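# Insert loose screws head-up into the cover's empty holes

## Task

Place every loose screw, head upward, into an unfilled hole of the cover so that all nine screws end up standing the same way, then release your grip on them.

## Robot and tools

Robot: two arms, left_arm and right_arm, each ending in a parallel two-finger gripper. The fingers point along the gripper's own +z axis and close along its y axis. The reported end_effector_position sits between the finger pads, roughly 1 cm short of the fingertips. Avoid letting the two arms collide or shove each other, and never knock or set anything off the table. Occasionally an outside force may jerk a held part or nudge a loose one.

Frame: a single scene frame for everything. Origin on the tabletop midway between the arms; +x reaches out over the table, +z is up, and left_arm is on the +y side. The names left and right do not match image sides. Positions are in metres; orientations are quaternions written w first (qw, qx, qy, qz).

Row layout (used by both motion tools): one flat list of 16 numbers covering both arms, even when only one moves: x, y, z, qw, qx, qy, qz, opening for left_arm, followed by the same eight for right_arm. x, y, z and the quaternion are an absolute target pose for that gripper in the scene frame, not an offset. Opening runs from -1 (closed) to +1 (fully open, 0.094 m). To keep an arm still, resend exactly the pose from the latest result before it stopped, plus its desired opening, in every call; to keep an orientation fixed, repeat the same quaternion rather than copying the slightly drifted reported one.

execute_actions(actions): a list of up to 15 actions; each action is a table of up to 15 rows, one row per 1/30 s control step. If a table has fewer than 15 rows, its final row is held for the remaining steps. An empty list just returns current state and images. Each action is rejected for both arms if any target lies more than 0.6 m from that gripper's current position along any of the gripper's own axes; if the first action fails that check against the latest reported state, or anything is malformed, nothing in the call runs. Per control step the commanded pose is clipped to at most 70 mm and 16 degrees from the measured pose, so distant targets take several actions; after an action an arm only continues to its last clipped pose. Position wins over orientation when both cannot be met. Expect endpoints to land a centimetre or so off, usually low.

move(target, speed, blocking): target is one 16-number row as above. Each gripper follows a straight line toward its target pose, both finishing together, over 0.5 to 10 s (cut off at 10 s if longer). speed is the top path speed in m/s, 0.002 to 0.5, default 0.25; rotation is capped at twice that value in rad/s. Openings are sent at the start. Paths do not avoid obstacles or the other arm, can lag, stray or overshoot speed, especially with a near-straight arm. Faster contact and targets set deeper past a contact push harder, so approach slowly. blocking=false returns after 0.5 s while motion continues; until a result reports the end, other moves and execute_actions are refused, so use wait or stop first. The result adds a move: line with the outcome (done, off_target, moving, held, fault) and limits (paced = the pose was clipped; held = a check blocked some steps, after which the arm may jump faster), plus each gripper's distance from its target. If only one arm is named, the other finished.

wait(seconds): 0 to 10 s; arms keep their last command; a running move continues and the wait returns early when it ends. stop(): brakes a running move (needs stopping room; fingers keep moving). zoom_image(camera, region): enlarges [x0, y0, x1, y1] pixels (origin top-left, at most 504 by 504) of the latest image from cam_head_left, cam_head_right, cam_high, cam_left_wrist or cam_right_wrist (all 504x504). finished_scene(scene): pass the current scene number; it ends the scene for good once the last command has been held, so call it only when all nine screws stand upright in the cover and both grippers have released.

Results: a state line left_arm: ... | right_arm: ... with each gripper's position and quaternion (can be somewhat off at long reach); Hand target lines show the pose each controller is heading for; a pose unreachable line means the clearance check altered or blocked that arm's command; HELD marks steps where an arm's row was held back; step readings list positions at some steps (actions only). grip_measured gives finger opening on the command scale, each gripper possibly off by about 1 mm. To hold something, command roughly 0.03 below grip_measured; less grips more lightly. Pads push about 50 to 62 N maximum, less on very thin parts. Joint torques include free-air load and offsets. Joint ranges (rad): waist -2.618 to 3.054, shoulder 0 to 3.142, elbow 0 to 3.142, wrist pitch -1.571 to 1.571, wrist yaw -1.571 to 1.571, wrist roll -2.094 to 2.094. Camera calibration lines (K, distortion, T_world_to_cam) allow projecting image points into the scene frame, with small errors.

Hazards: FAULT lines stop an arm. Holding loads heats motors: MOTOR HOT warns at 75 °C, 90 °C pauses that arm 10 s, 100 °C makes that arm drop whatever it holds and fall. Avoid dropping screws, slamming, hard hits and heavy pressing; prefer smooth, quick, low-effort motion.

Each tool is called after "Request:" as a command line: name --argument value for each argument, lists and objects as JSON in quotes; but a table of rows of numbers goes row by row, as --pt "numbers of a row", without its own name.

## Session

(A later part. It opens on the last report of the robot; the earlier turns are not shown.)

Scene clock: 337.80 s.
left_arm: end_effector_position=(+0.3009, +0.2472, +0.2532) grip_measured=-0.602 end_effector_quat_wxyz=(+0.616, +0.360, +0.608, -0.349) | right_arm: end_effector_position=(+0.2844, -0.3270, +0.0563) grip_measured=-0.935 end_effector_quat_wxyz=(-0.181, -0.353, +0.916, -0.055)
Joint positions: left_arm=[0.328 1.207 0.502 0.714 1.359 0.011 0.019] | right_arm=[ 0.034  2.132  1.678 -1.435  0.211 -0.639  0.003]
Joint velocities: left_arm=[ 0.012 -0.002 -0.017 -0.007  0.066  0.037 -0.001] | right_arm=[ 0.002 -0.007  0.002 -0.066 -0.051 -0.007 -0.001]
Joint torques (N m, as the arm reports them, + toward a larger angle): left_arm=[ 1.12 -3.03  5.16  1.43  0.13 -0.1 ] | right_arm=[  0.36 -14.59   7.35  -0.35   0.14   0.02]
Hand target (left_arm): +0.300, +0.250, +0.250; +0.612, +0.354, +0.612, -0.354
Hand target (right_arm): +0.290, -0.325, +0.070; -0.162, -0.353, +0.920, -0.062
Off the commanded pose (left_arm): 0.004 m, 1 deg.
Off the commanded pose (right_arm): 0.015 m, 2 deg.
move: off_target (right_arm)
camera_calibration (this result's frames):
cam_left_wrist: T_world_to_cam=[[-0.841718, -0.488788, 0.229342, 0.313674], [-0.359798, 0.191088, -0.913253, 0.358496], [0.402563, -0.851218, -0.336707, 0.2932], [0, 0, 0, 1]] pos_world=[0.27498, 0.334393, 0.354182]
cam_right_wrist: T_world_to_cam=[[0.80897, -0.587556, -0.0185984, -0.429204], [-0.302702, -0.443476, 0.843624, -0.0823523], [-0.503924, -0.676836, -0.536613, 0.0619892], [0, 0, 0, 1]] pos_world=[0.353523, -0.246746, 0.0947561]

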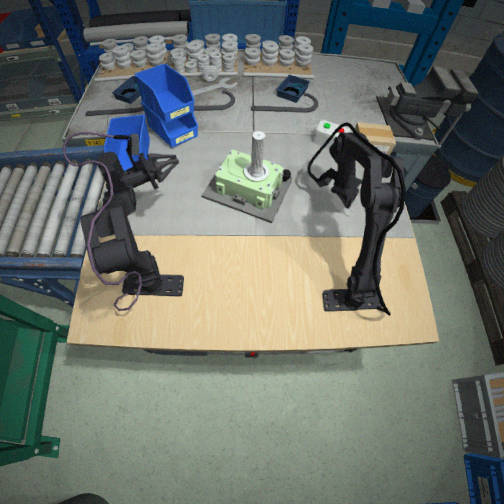

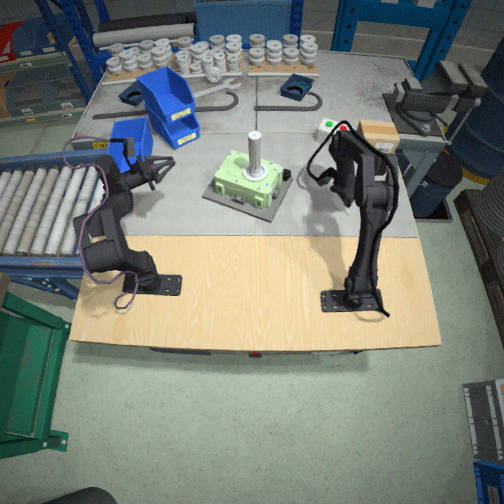

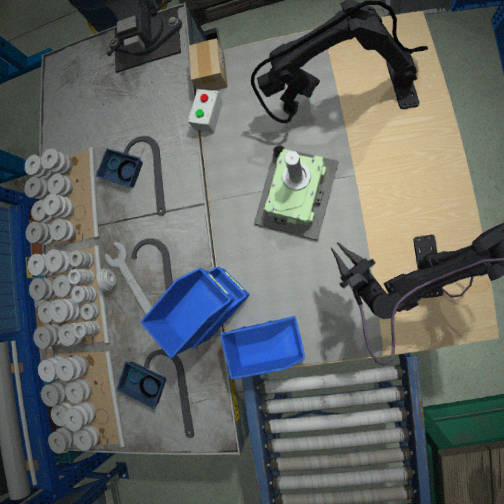

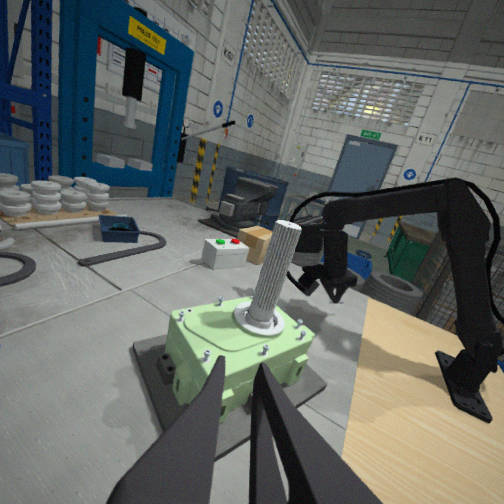

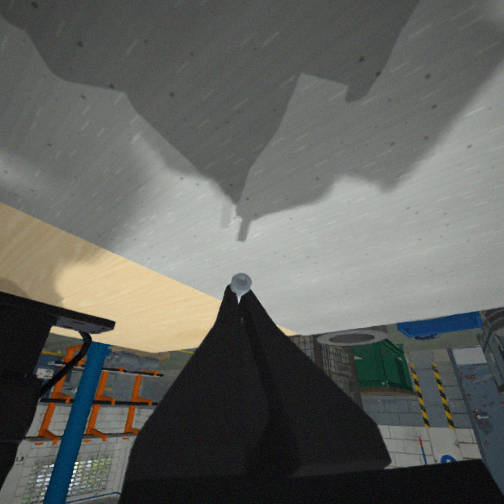

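Request:
move --target '[0.3,0.25,0.25,0.612,0.354,0.612,-0.354,-0.6,0.47,-0.17,0.2,0.359,-0.635,0.533,0.428,-1]' --speed 0.15

Request:
move --target '[0.3,0.25,0.25,0.612,0.354,0.612,-0.354,-0.6,0.48,0.04,0.175,0.359,-0.635,0.533,0.428,-1]' --speed 0.08

Request:
zoom_image --camera "cam_high" --region '[200,110,340,250]'

Request:
zoom_image --camera "cam_left_wrist" --region '[130,220,260,350]'

Scene clock: 344.53 s.
left_arm: end_effector_position=(+0.3009, +0.2472, +0.2532) grip_measured=-0.602 end_effector_quat_wxyz=(+0.616, +0.360, +0.608, -0.349) | right_arm: end_effector_position=(+0.4708, -0.1757, +0.2033) grip_measured=-0.935 end_effector_quat_wxyz=(-0.448, +0.584, -0.581, -0.347)
Joint positions: left_arm=[0.328 1.207 0.502 0.714 1.359 0.011 0.019] | right_arm=[-0.089  2.657  2.802 -1.554 -1.2   -1.528  0.003]
Joint velocities: left_arm=[ 0.007  0.007 -0.002 -0.037  0.022 -0.051 -0.001] | right_arm=[-0.002 -0.007 -0.007 -0.051 -0.051  0.007 -0.   ]
Joint torques (N m, as the arm reports them, + toward a larger angle): left_arm=[ 1.11 -3.02  5.16  1.43  0.13 -0.1 ] | right_arm=[  0.24 -14.76   7.76   0.42  -0.77   0.04]
Hand target (left_arm): +0.300, +0.250, +0.250; +0.612, +0.354, +0.612, -0.354
Hand target (right_arm): +0.471, -0.173, +0.202; -0.450, +0.578, -0.578, -0.359
Off the commanded pose (left_arm): 0.004 m, 1 deg.
Off the commanded pose (right_arm): 0.007 m, 16 deg; orientation clipped at the last step of the last action.
joint sent to its limit (right arm) — the command would take joint 4 (wrist pitch) past its lower limit, so that joint was sent only as far as its limit.
move: off_target (right_arm); limits=paced
camera_calibration (this result's frames):
cam_left_wrist: T_world_to_cam=[[-0.841718, -0.488788, 0.229342, 0.313674], [-0.359798, 0.191088, -0.913253, 0.358496], [0.402563, -0.851218, -0.336707, 0.2932], [0, 0, 0, 1]] pos_world=[0.27498, 0.334393, 0.354182]
cam_right_wrist: T_world_to_cam=[[0.941254, -0.0836677, 0.327172, -0.532458], [0.102974, -0.851572, -0.514024, -0.0695158], [0.321618, 0.517517, -0.79293, 0.210568], [0, 0, 0, 1]] pos_world=[0.440614, -0.21272, 0.305439]

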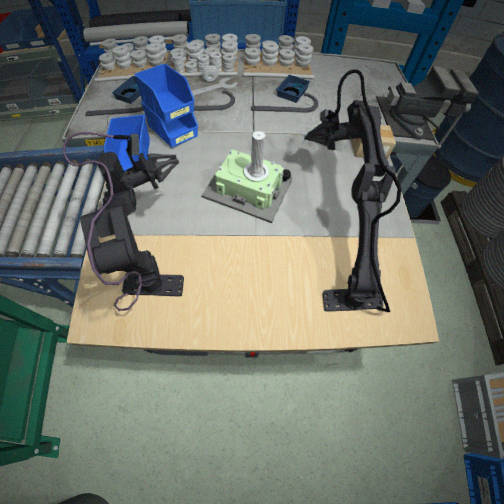

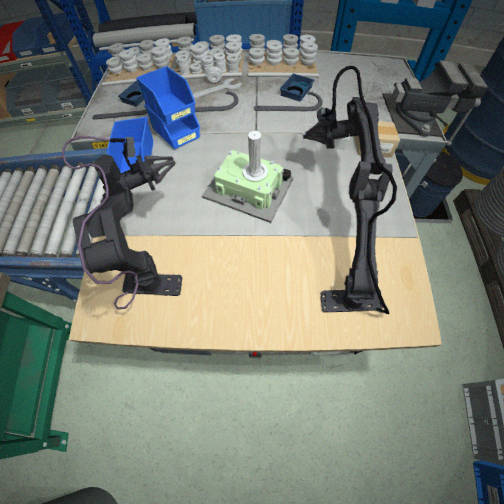

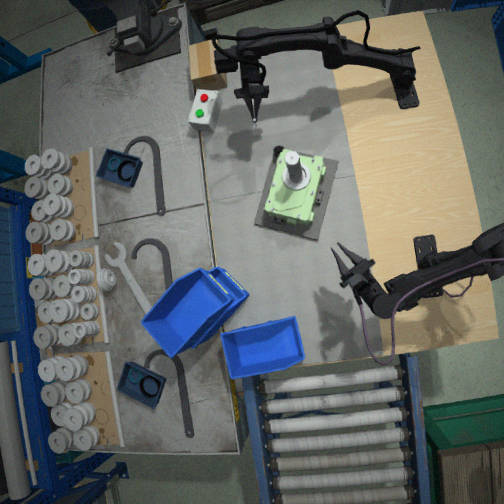

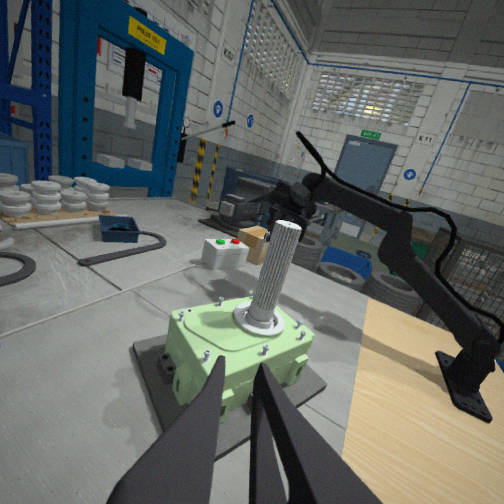

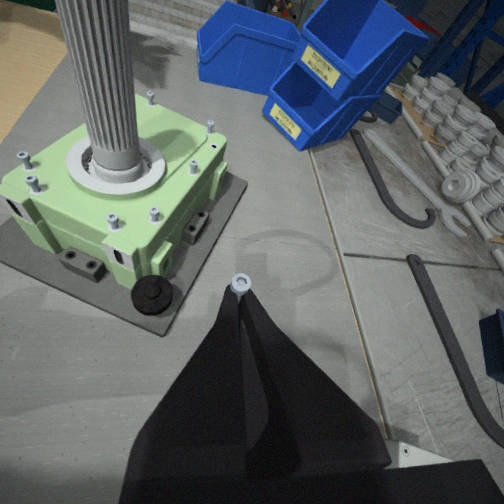

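Scene clock: 347.80 s.
left_arm: end_effector_position=(+0.3009, +0.2472, +0.2532) grip_measured=-0.602 end_effector_quat_wxyz=(+0.616, +0.360, +0.608, -0.349) | right_arm: end_effector_position=(+0.4798, +0.0381, +0.1787) grip_measured=-0.935 end_effector_quat_wxyz=(-0.429, +0.591, -0.549, -0.408)
Joint positions: left_arm=[0.328 1.207 0.502 0.714 1.359 0.011 0.019] | right_arm=[ 0.297  2.79   2.842 -0.846 -1.137 -0.808  0.003]
Joint velocities: left_arm=[ 0.002 -0.022  0.002  0.037 -0.037  0.022 -0.   ] | right_arm=[ 0.002 -0.017  0.002  0.007 -0.037  0.022 -0.   ]
Joint torques (N m, as the arm reports them, + toward a larger angle): left_arm=[ 1.13 -3.02  5.17  1.42  0.12 -0.1 ] | right_arm=[  0.08 -16.51   8.62   1.19  -0.48   0.06]
Hand target (left_arm): +0.300, +0.250, +0.250; +0.612, +0.354, +0.612, -0.354
Hand target (right_arm): +0.480, +0.040, +0.175; -0.427, +0.589, -0.548, -0.413
Off the commanded pose (left_arm): 0.004 m, 1 deg.
Off the commanded pose (right_arm): 0.004 m, 10 deg.
elbow stopped short (right arm): the move would have taken joint 3 (elbow) straighter than the controller allows; a more bent joint 3 avoids this.
move: off_target (right_arm)
camera_calibration (this result's frames):
cam_left_wrist: T_world_to_cam=[[-0.841718, -0.488788, 0.229342, 0.313674], [-0.359798, 0.191088, -0.913253, 0.358496], [0.402563, -0.851218, -0.336707, 0.2932], [0, 0, 0, 1]] pos_world=[0.27498, 0.334393, 0.354182]
cam_right_wrist: T_world_to_cam=[[0.963571, 0.0045908, 0.267414, -0.518337], [0.163673, -0.800889, -0.576011, 0.078972], [0.211525, 0.598796, -0.772464, 0.123546], [0, 0, 0, 1]] pos_world=[0.460395, -0.00835139, 0.279534]

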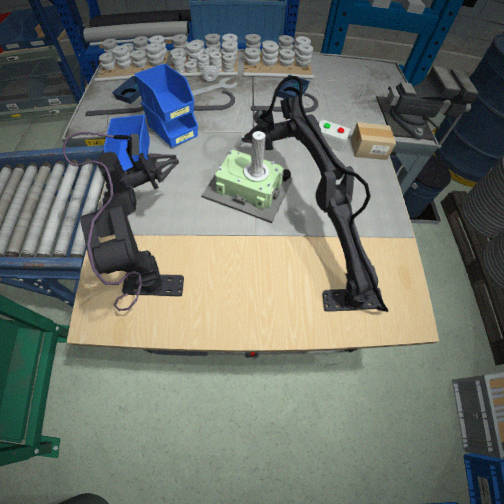

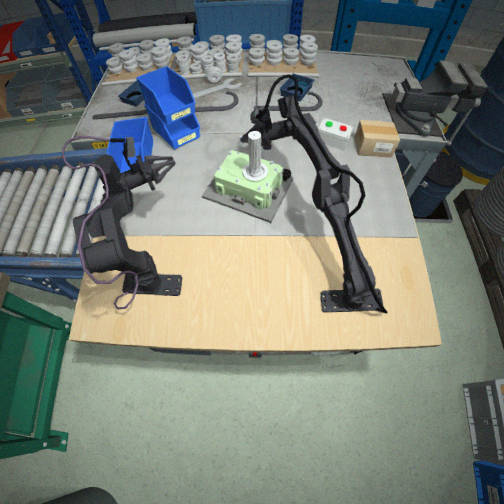

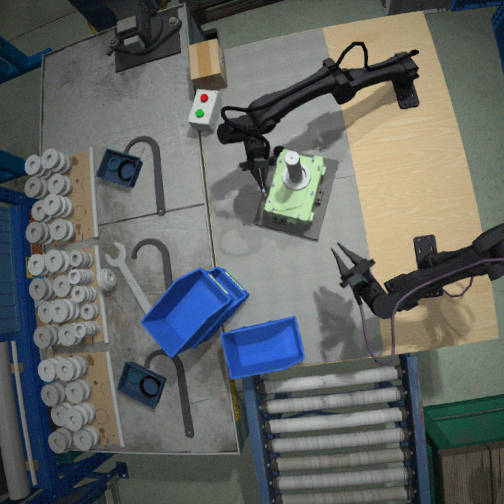

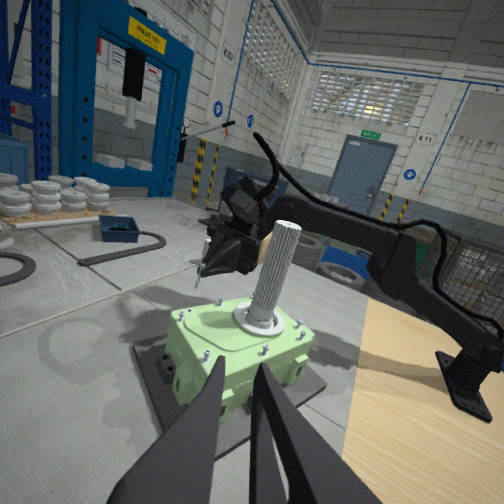

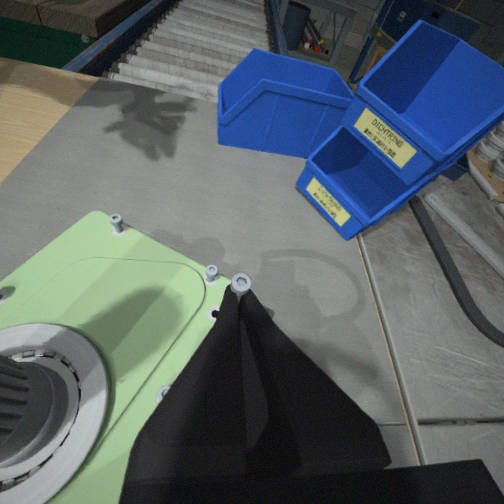

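Region (200, 110, 340, 250) of cam_high's 504x504 image, scaled by 3.600, with more detail than that image has.

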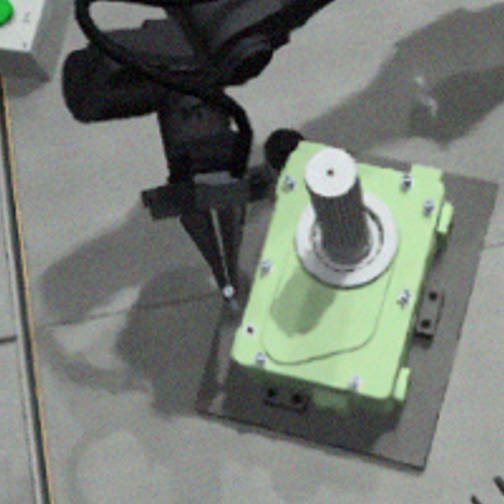

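Region (130, 220, 260, 350) of cam_left_wrist's 504x504 image, scaled by 3.877, with more detail than that image has.

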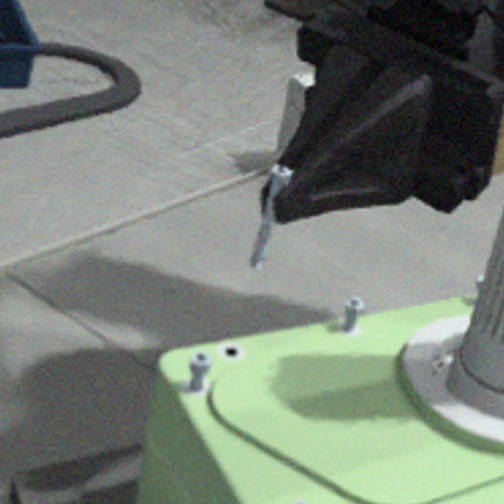

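Request:
move --target '[0.3,0.25,0.25,0.612,0.354,0.612,-0.354,-0.6,0.468,0.05,0.155,0.402,-0.576,0.596,0.389,-1]' --speed 0.03

Request:
zoom_image --camera "cam_high" --region '[230,150,310,230]'

Request:
zoom_image --camera "cam_left_wrist" --region '[150,250,240,340]'

Scene clock: 350.20 s.
left_arm: end_effector_position=(+0.3009, +0.2472, +0.2532) grip_measured=-0.602 end_effector_quat_wxyz=(+0.616, +0.360, +0.608, -0.349) | right_arm: end_effector_position=(+0.4733, +0.0467, +0.1454) grip_measured=-0.935 end_effector_quat_wxyz=(-0.400, +0.575, -0.599, -0.387)
Joint positions: left_arm=[0.328 1.207 0.502 0.714 1.359 0.011 0.019] | right_arm=[ 0.329  2.626  2.449 -0.64  -1.023 -0.734  0.003]
Joint velocities: left_arm=[-0.002 -0.022 -0.022 -0.051 -0.022  0.081 -0.001] | right_arm=[-0.007 -0.017 -0.007  0.022  0.022 -0.066  0.   ]
Joint torques (N m, as the arm reports them, + toward a larger angle): left_arm=[ 1.11 -3.03  5.17  1.43  0.13 -0.1 ] | right_arm=[  0.55 -19.97   5.94   1.23  -0.43   0.03]
Hand target (left_arm): +0.300, +0.250, +0.250; +0.612, +0.354, +0.612, -0.354
Hand target (right_arm): +0.468, +0.050, +0.155; -0.401, +0.576, -0.596, -0.389
Off the commanded pose (left_arm): 0.004 m, 1 deg.
Off the commanded pose (right_arm): 0.011 m, 1 deg.
move: off_target (right_arm)
camera_calibration (this result's frames):
cam_left_wrist: T_world_to_cam=[[-0.841718, -0.488788, 0.229342, 0.313674], [-0.359798, 0.191088, -0.913253, 0.358496], [0.402563, -0.851218, -0.336707, 0.2932], [0, 0, 0, 1]] pos_world=[0.27498, 0.334393, 0.354182]
cam_right_wrist: T_world_to_cam=[[0.977419, -0.0448939, 0.206486, -0.498563], [0.0692416, -0.855176, -0.513691, 0.105965], [0.199644, 0.516389, -0.832757, 0.11235], [0, 0, 0, 1]] pos_world=[0.457537, 0.0102201, 0.25094]

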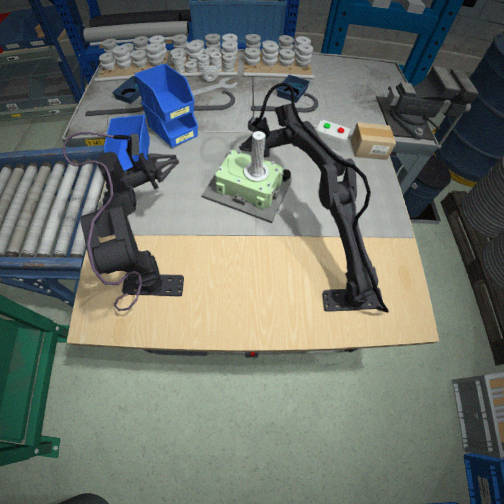

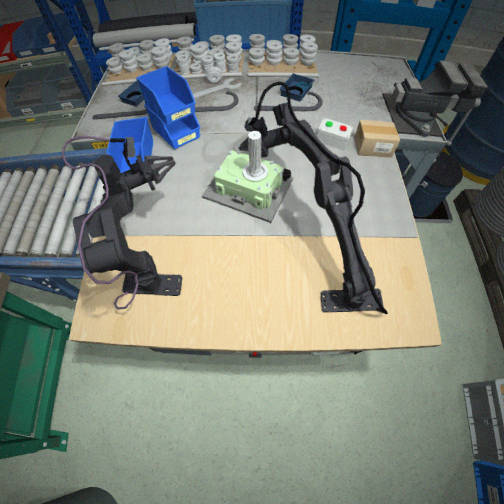

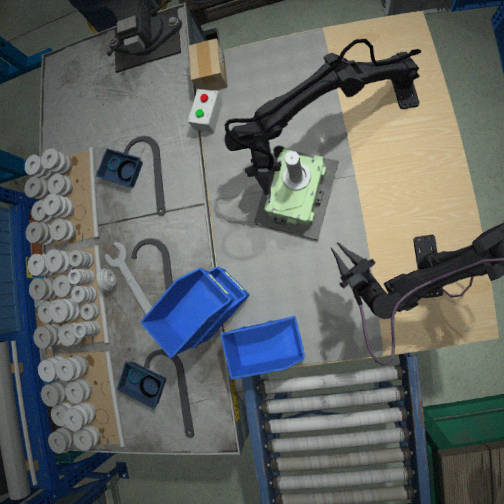

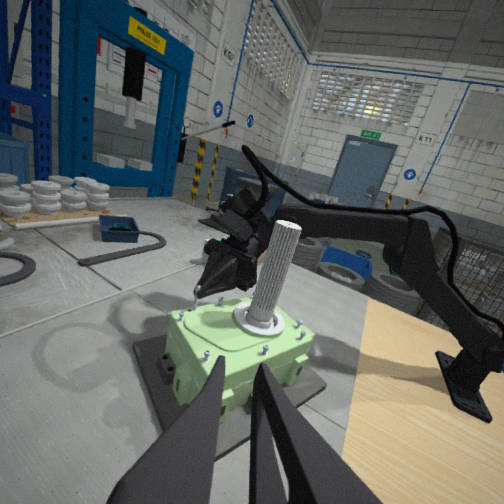

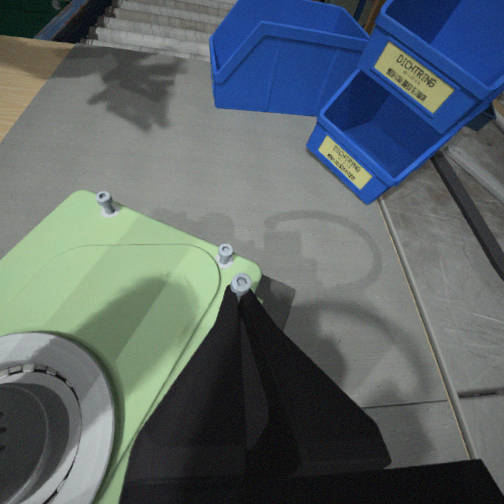

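Region (230, 150, 310, 230) of cam_high's 504x504 image, scaled by 6.300, with more detail than that image has.

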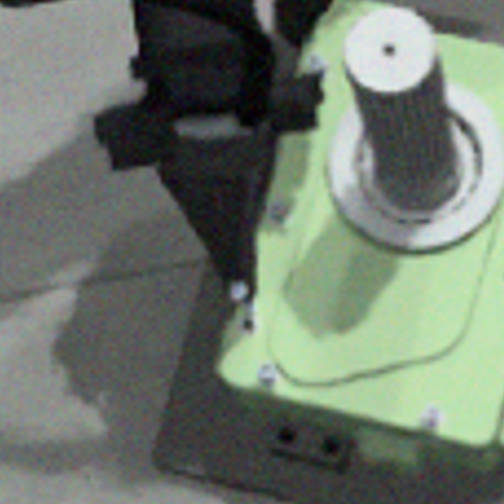

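Region (150, 250, 240, 340) of cam_left_wrist's 504x504 image, scaled by 5.600, with more detail than that image has.

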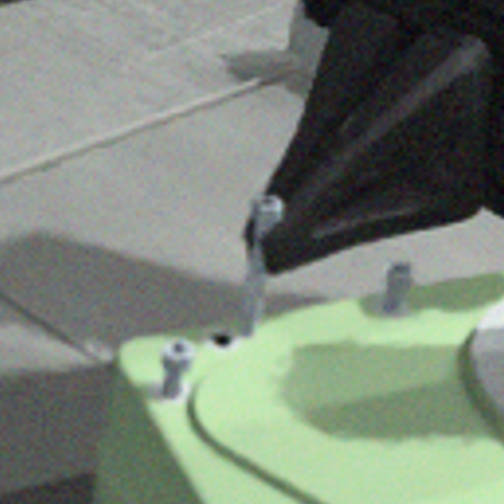

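Request:
move --target '[0.3,0.25,0.25,0.612,0.354,0.612,-0.354,-0.6,0.468,0.05,0.165,0.402,-0.576,0.596,0.389,-1]' --speed 0.02

Request:
move --target '[0.3,0.25,0.25,0.612,0.354,0.612,-0.354,-0.6,0.468,0.059,0.163,0.402,-0.576,0.596,0.389,-1]' --speed 0.02

Request:
zoom_image --camera "cam_high" --region '[230,150,310,230]'

Request:
zoom_image --camera "cam_left_wrist" --region '[150,250,240,340]'

Scene clock: 351.67 s.
left_arm: end_effector_position=(+0.3009, +0.2472, +0.2532) grip_measured=-0.602 end_effector_quat_wxyz=(+0.616, +0.360, +0.608, -0.349) | right_arm: end_effector_position=(+0.4737, +0.0466, +0.1453) grip_measured=-0.935 end_effector_quat_wxyz=(-0.400, +0.573, -0.601, -0.387)
Joint positions: left_arm=[0.328 1.207 0.502 0.714 1.359 0.011 0.019] | right_arm=[ 0.329  2.626  2.448 -0.638 -1.021 -0.728  0.003]
Joint velocities: left_arm=[ 0.002  0.007  0.012  0.037 -0.037  0.007 -0.002] | right_arm=[ 0.012  0.007 -0.012  0.022 -0.051 -0.007 -0.   ]
Joint torques (N m, as the arm reports them, + toward a larger angle): left_arm=[ 1.13 -3.01  5.18  1.43  0.12 -0.11] | right_arm=[  0.53 -19.93   9.01   0.95  -0.41   0.08]
Hand target (left_arm): +0.300, +0.250, +0.250; +0.612, +0.354, +0.612, -0.354
Hand target (right_arm): +0.468, +0.050, +0.165; -0.403, +0.576, -0.596, -0.389
Off the commanded pose (left_arm): 0.004 m, 1 deg.
Off the commanded pose (right_arm): 0.021 m, 1 deg.
move: off_target (right_arm)
camera_calibration (this result's frames):
cam_left_wrist: T_world_to_cam=[[-0.841718, -0.488788, 0.229342, 0.313674], [-0.359798, 0.191088, -0.913253, 0.358496], [0.402563, -0.851218, -0.336707, 0.2932], [0, 0, 0, 1]] pos_world=[0.27498, 0.334393, 0.354182]
cam_right_wrist: T_world_to_cam=[[0.977883, -0.0485857, 0.20343, -0.498609], [0.0641849, -0.856, -0.512976, 0.108119], [0.199059, 0.514688, -0.83395, 0.112718], [0, 0, 0, 1]] pos_world=[0.458204, 0.0103103, 0.250895]

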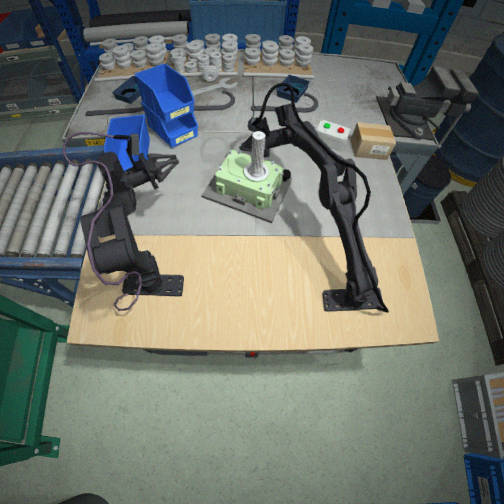

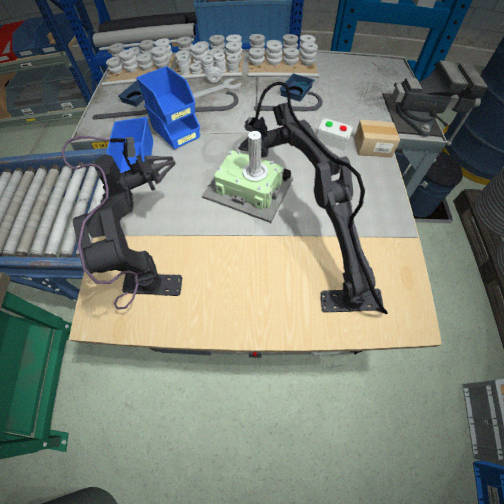

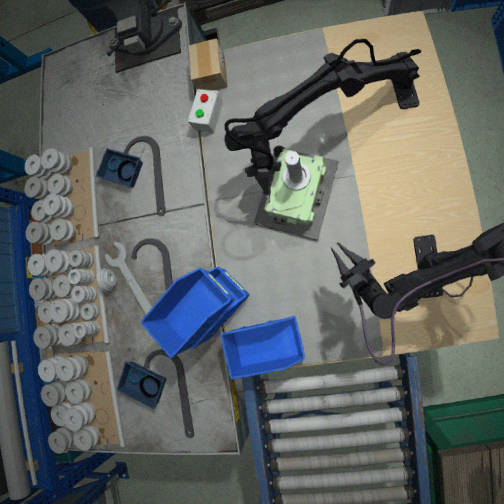

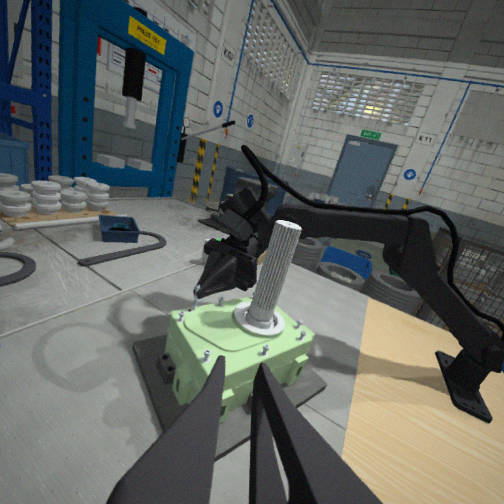

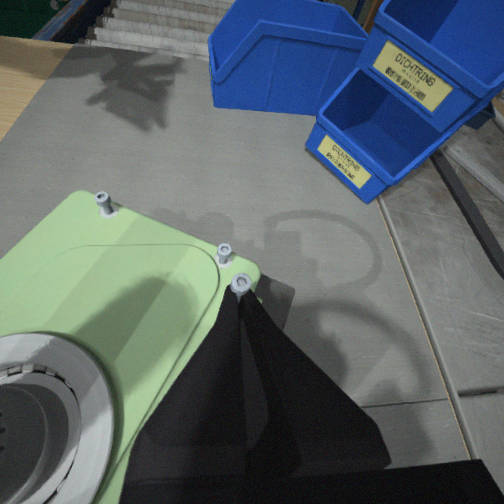

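Scene clock: 353.07 s.
left_arm: end_effector_position=(+0.3009, +0.2472, +0.2532) grip_measured=-0.602 end_effector_quat_wxyz=(+0.616, +0.360, +0.608, -0.349) | right_arm: end_effector_position=(+0.4717, +0.0556, +0.1544) grip_measured=-0.935 end_effector_quat_wxyz=(-0.403, +0.575, -0.598, -0.386)
Joint positions: left_arm=[0.328 1.207 0.502 0.714 1.359 0.011 0.019] | right_arm=[ 0.346  2.626  2.476 -0.638 -1.01  -0.708  0.003]
Joint velocities: left_arm=[ 0.022 -0.007  0.022  0.037  0.037  0.037 -0.   ] | right_arm=[-0.012 -0.017  0.012 -0.022 -0.095  0.022 -0.   ]
Joint torques (N m, as the arm reports them, + toward a larger angle): left_arm=[ 1.13 -3.04  5.18  1.43  0.12 -0.1 ] | right_arm=[  0.49 -18.2    9.06   1.12  -0.41   0.05]
Hand target (left_arm): +0.300, +0.250, +0.250; +0.612, +0.354, +0.612, -0.354
Hand target (right_arm): +0.468, +0.059, +0.163; -0.402, +0.576, -0.596, -0.389
Off the commanded pose (left_arm): 0.004 m, 1 deg.
Off the commanded pose (right_arm): 0.010 m, 1 deg.
move: done
camera_calibration (this result's frames):
cam_left_wrist: T_world_to_cam=[[-0.841718, -0.488788, 0.229342, 0.313674], [-0.359798, 0.191088, -0.913253, 0.358496], [0.402563, -0.851218, -0.336707, 0.2932], [0, 0, 0, 1]] pos_world=[0.27498, 0.334393, 0.354182]
cam_right_wrist: T_world_to_cam=[[0.97603, -0.0479484, 0.212288, -0.498542], [0.0701715, -0.854003, -0.515514, 0.118072], [0.206013, 0.518054, -0.830168, 0.112052], [0, 0, 0, 1]] pos_world=[0.455223, 0.0188802, 0.259724]

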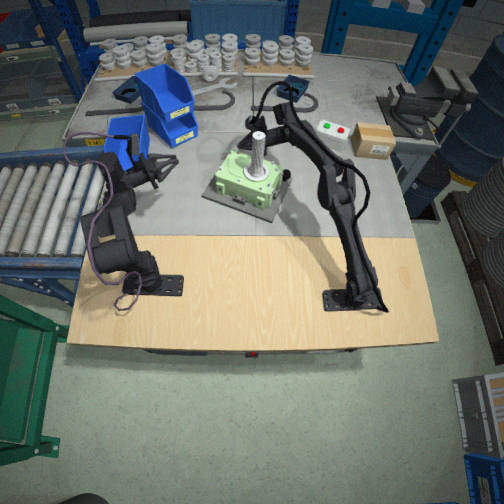

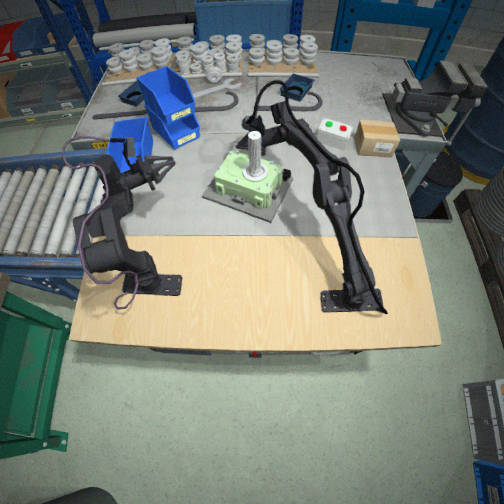

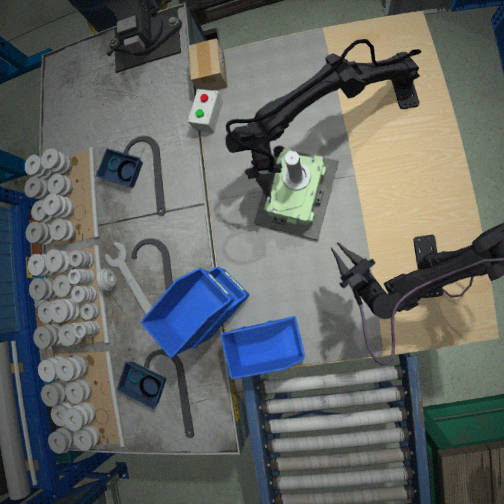

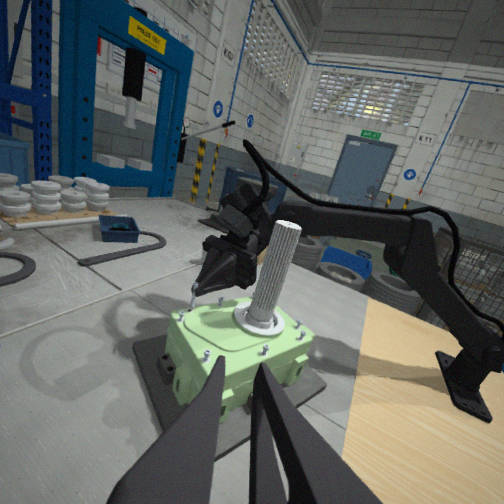

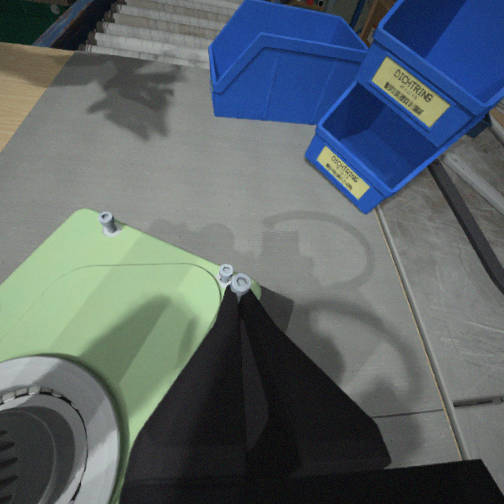

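Region (230, 150, 310, 230) of cam_high's 504x504 image, scaled by 6.300, with more detail than that image has.

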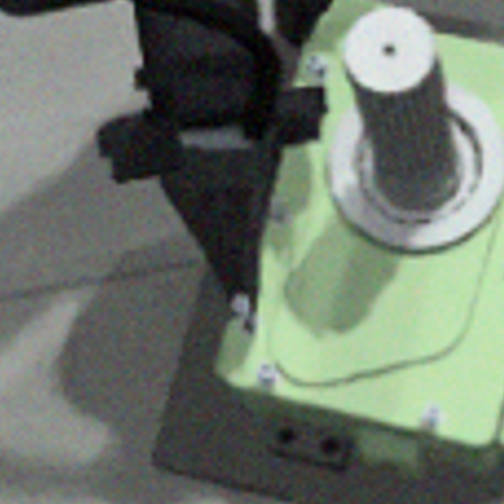

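Region (150, 250, 240, 340) of cam_left_wrist's 504x504 image, scaled by 5.600, with more detail than that image has.

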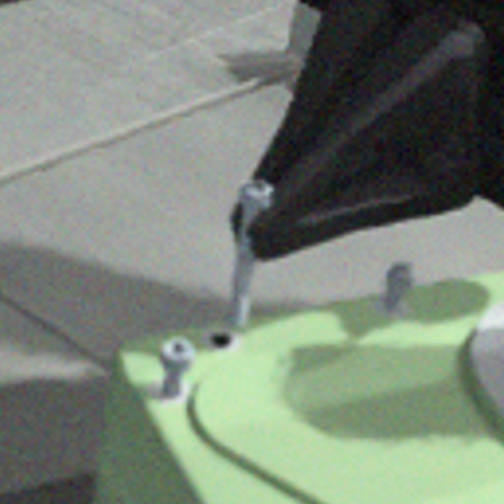

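Needs ~+3mm x; descend too.

Request:
move --target '[0.3,0.25,0.25,0.612,0.354,0.612,-0.354,-0.6,0.476,0.058,0.145,0.402,-0.576,0.596,0.389,-1]' --speed 0.01

Request:
zoom_image --camera "cam_left_wrist" --region '[150,250,240,340]'

Scene clock: 354.53 s.
left_arm: end_effector_position=(+0.3009, +0.2472, +0.2532) grip_measured=-0.602 end_effector_quat_wxyz=(+0.616, +0.360, +0.608, -0.349) | right_arm: end_effector_position=(+0.4761, +0.0571, +0.1483) grip_measured=-0.935 end_effector_quat_wxyz=(-0.406, +0.575, -0.598, -0.384)
Joint positions: left_arm=[0.328 1.207 0.502 0.714 1.359 0.011 0.019] | right_arm=[ 0.346  2.655  2.506 -0.633 -1.008 -0.708  0.003]
Joint velocities: left_arm=[-0.012  0.007  0.017 -0.051  0.037 -0.022  0.   ] | right_arm=[-0.017 -0.007  0.012  0.037 -0.037 -0.066 -0.   ]
Joint torques (N m, as the arm reports them, + toward a larger angle): left_arm=[ 1.12 -3.03  5.16  1.42  0.13 -0.09] | right_arm=[ -0.01 -16.4    9.06   1.16  -0.46  -0.05]
Hand target (left_arm): +0.300, +0.250, +0.250; +0.612, +0.354, +0.612, -0.354
Hand target (right_arm): +0.476, +0.058, +0.145; -0.403, +0.576, -0.596, -0.389
Off the commanded pose (left_arm): 0.004 m, 1 deg.
Off the commanded pose (right_arm): 0.003 m, 1 deg.
move: done
camera_calibration (this result's frames):
cam_left_wrist: T_world_to_cam=[[-0.841718, -0.488788, 0.229342, 0.313674], [-0.359798, 0.191088, -0.913253, 0.358496], [0.402563, -0.851218, -0.336707, 0.2932], [0, 0, 0, 1]] pos_world=[0.27498, 0.334393, 0.354182]
cam_right_wrist: T_world_to_cam=[[0.974565, -0.0498915, 0.218479, -0.501611], [0.0718436, -0.853894, -0.515465, 0.115061], [0.212275, 0.518051, -0.828591, 0.102106], [0, 0, 0, 1]] pos_world=[0.458911, 0.0203279, 0.253506]

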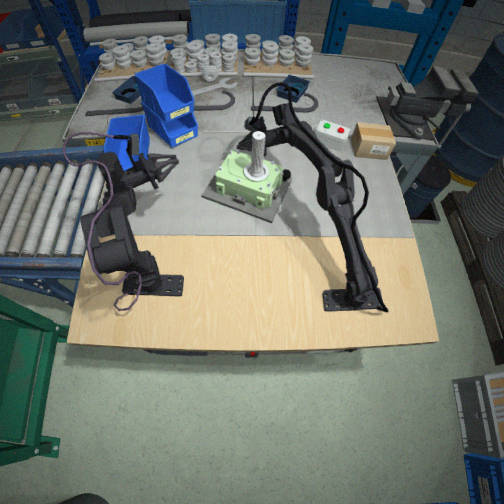

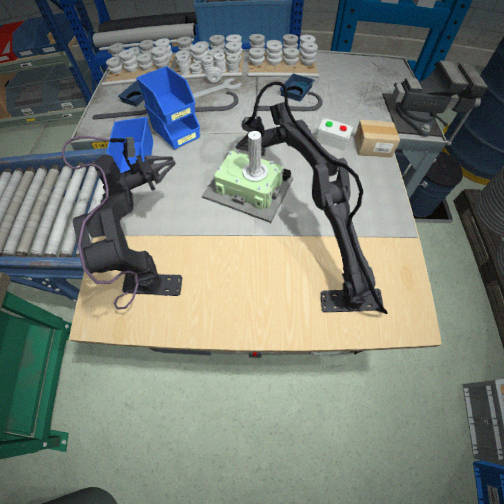

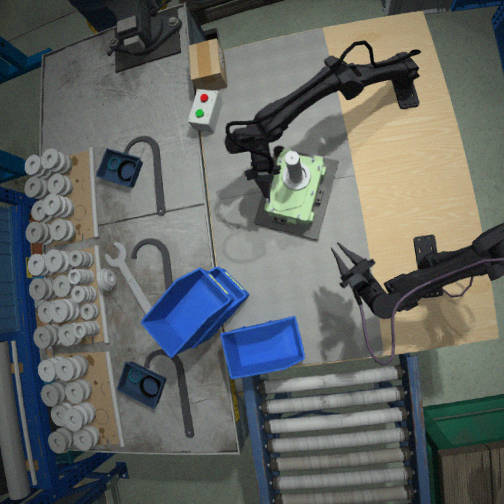

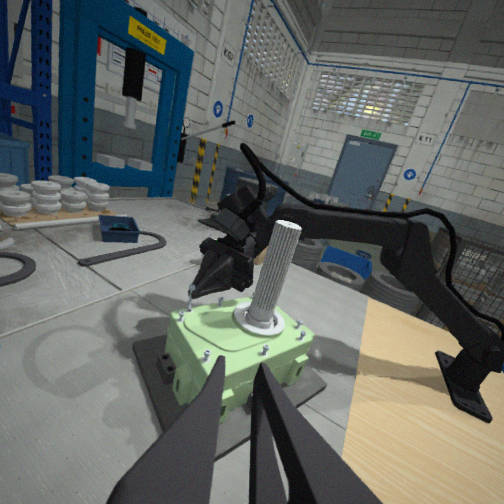

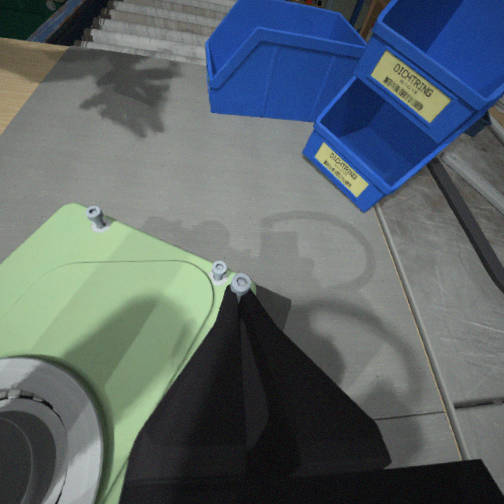

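Region (150, 250, 240, 340) of cam_left_wrist's 504x504 image, scaled by 5.600, with more detail than that image has.

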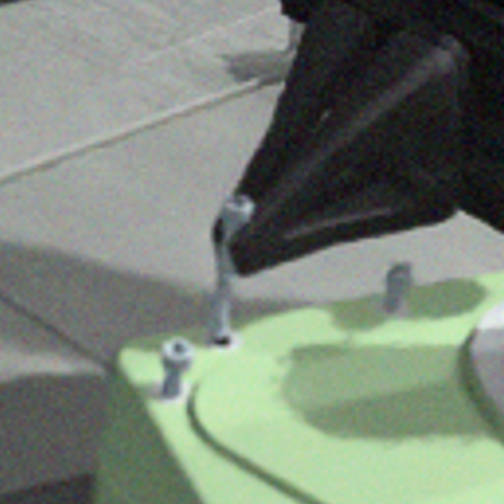

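Request:
move --target '[0.3,0.25,0.25,0.612,0.354,0.612,-0.354,-0.6,0.477,0.058,0.133,0.402,-0.576,0.596,0.389,-1]' --speed 0.01

Request:
zoom_image --camera "cam_left_wrist" --region '[150,250,240,340]'

Scene clock: 356.47 s.
left_arm: end_effector_position=(+0.3009, +0.2472, +0.2532) grip_measured=-0.602 end_effector_quat_wxyz=(+0.616, +0.360, +0.608, -0.349) | right_arm: end_effector_position=(+0.4794, +0.0582, +0.1521) grip_measured=-0.935 end_effector_quat_wxyz=(-0.417, +0.579, -0.590, -0.378)
Joint positions: left_arm=[0.328 1.207 0.502 0.714 1.359 0.011 0.019] | right_arm=[ 0.346  2.655  2.508 -0.606 -1.006 -0.71   0.003]
Joint velocities: left_arm=[ 0.012  0.007 -0.002 -0.022  0.007 -0.066  0.   ] | right_arm=[-0.017 -0.022  0.007  0.007 -0.066  0.022  0.001]
Joint torques (N m, as the arm reports them, + toward a larger angle): left_arm=[ 1.11 -3.02  5.17  1.42  0.12 -0.1 ] | right_arm=[ -0.03 -16.     6.04   1.31  -0.49  -0.06]
Hand target (left_arm): +0.300, +0.250, +0.250; +0.612, +0.354, +0.612, -0.354
Hand target (right_arm): +0.477, +0.058, +0.133; -0.402, +0.576, -0.596, -0.389
Off the commanded pose (left_arm): 0.004 m, 1 deg.
Off the commanded pose (right_arm): 0.019 m, 2 deg.
move: off_target (right_arm)
camera_calibration (this result's frames):
cam_left_wrist: T_world_to_cam=[[-0.841718, -0.488788, 0.229342, 0.313674], [-0.359798, 0.191088, -0.913253, 0.358496], [0.402563, -0.851218, -0.336707, 0.2932], [0, 0, 0, 1]] pos_world=[0.27498, 0.334393, 0.354182]
cam_right_wrist: T_world_to_cam=[[0.967654, -0.0525494, 0.246748, -0.506443], [0.0867369, -0.849144, -0.520991, 0.111117], [0.236902, 0.525541, -0.817119, 0.0899285], [0, 0, 0, 1]] pos_world=[0.459119, 0.0204797, 0.256337]

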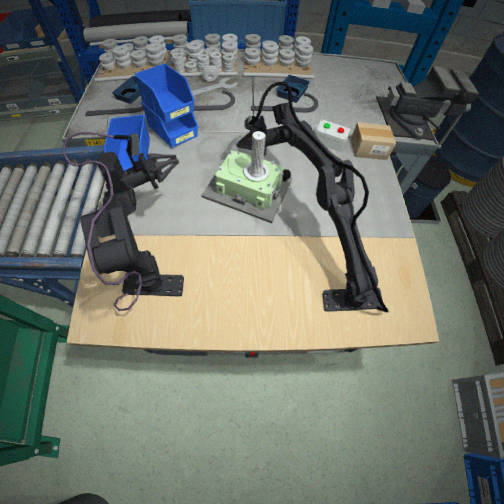

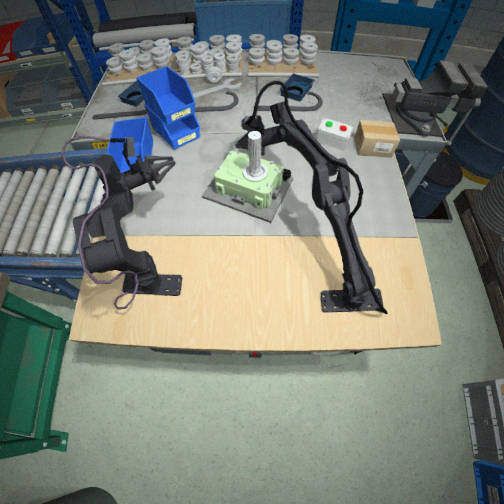

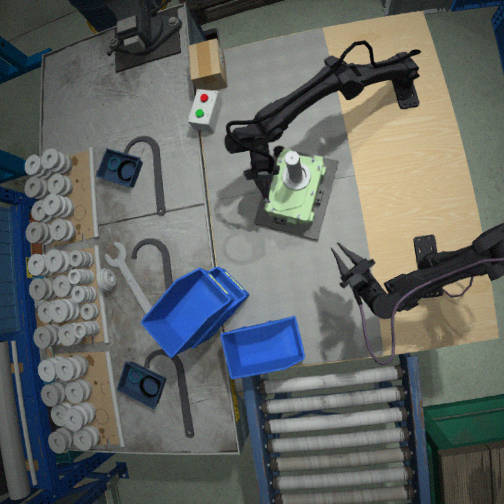

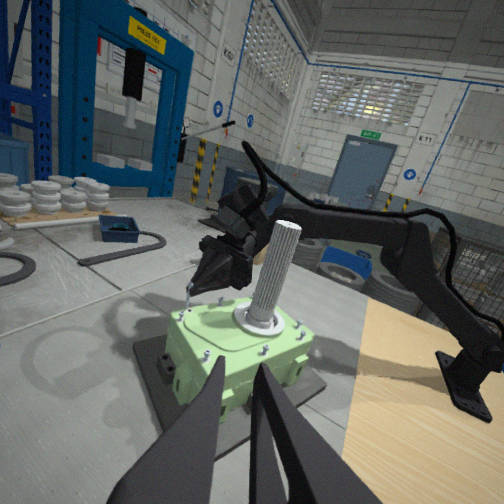

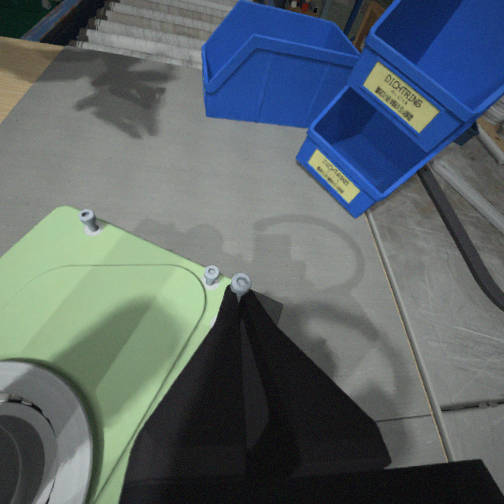

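Region (150, 250, 240, 340) of cam_left_wrist's 504x504 image, scaled by 5.600, with more detail than that image has.

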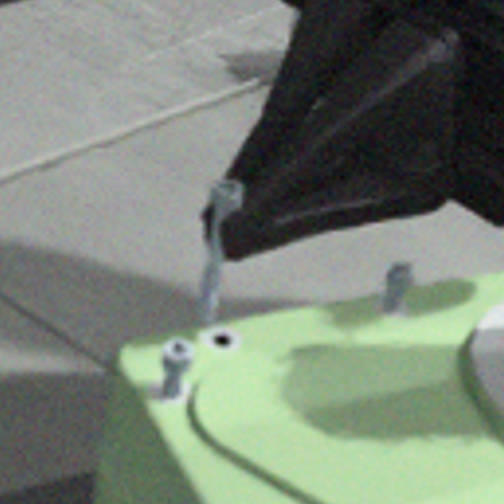

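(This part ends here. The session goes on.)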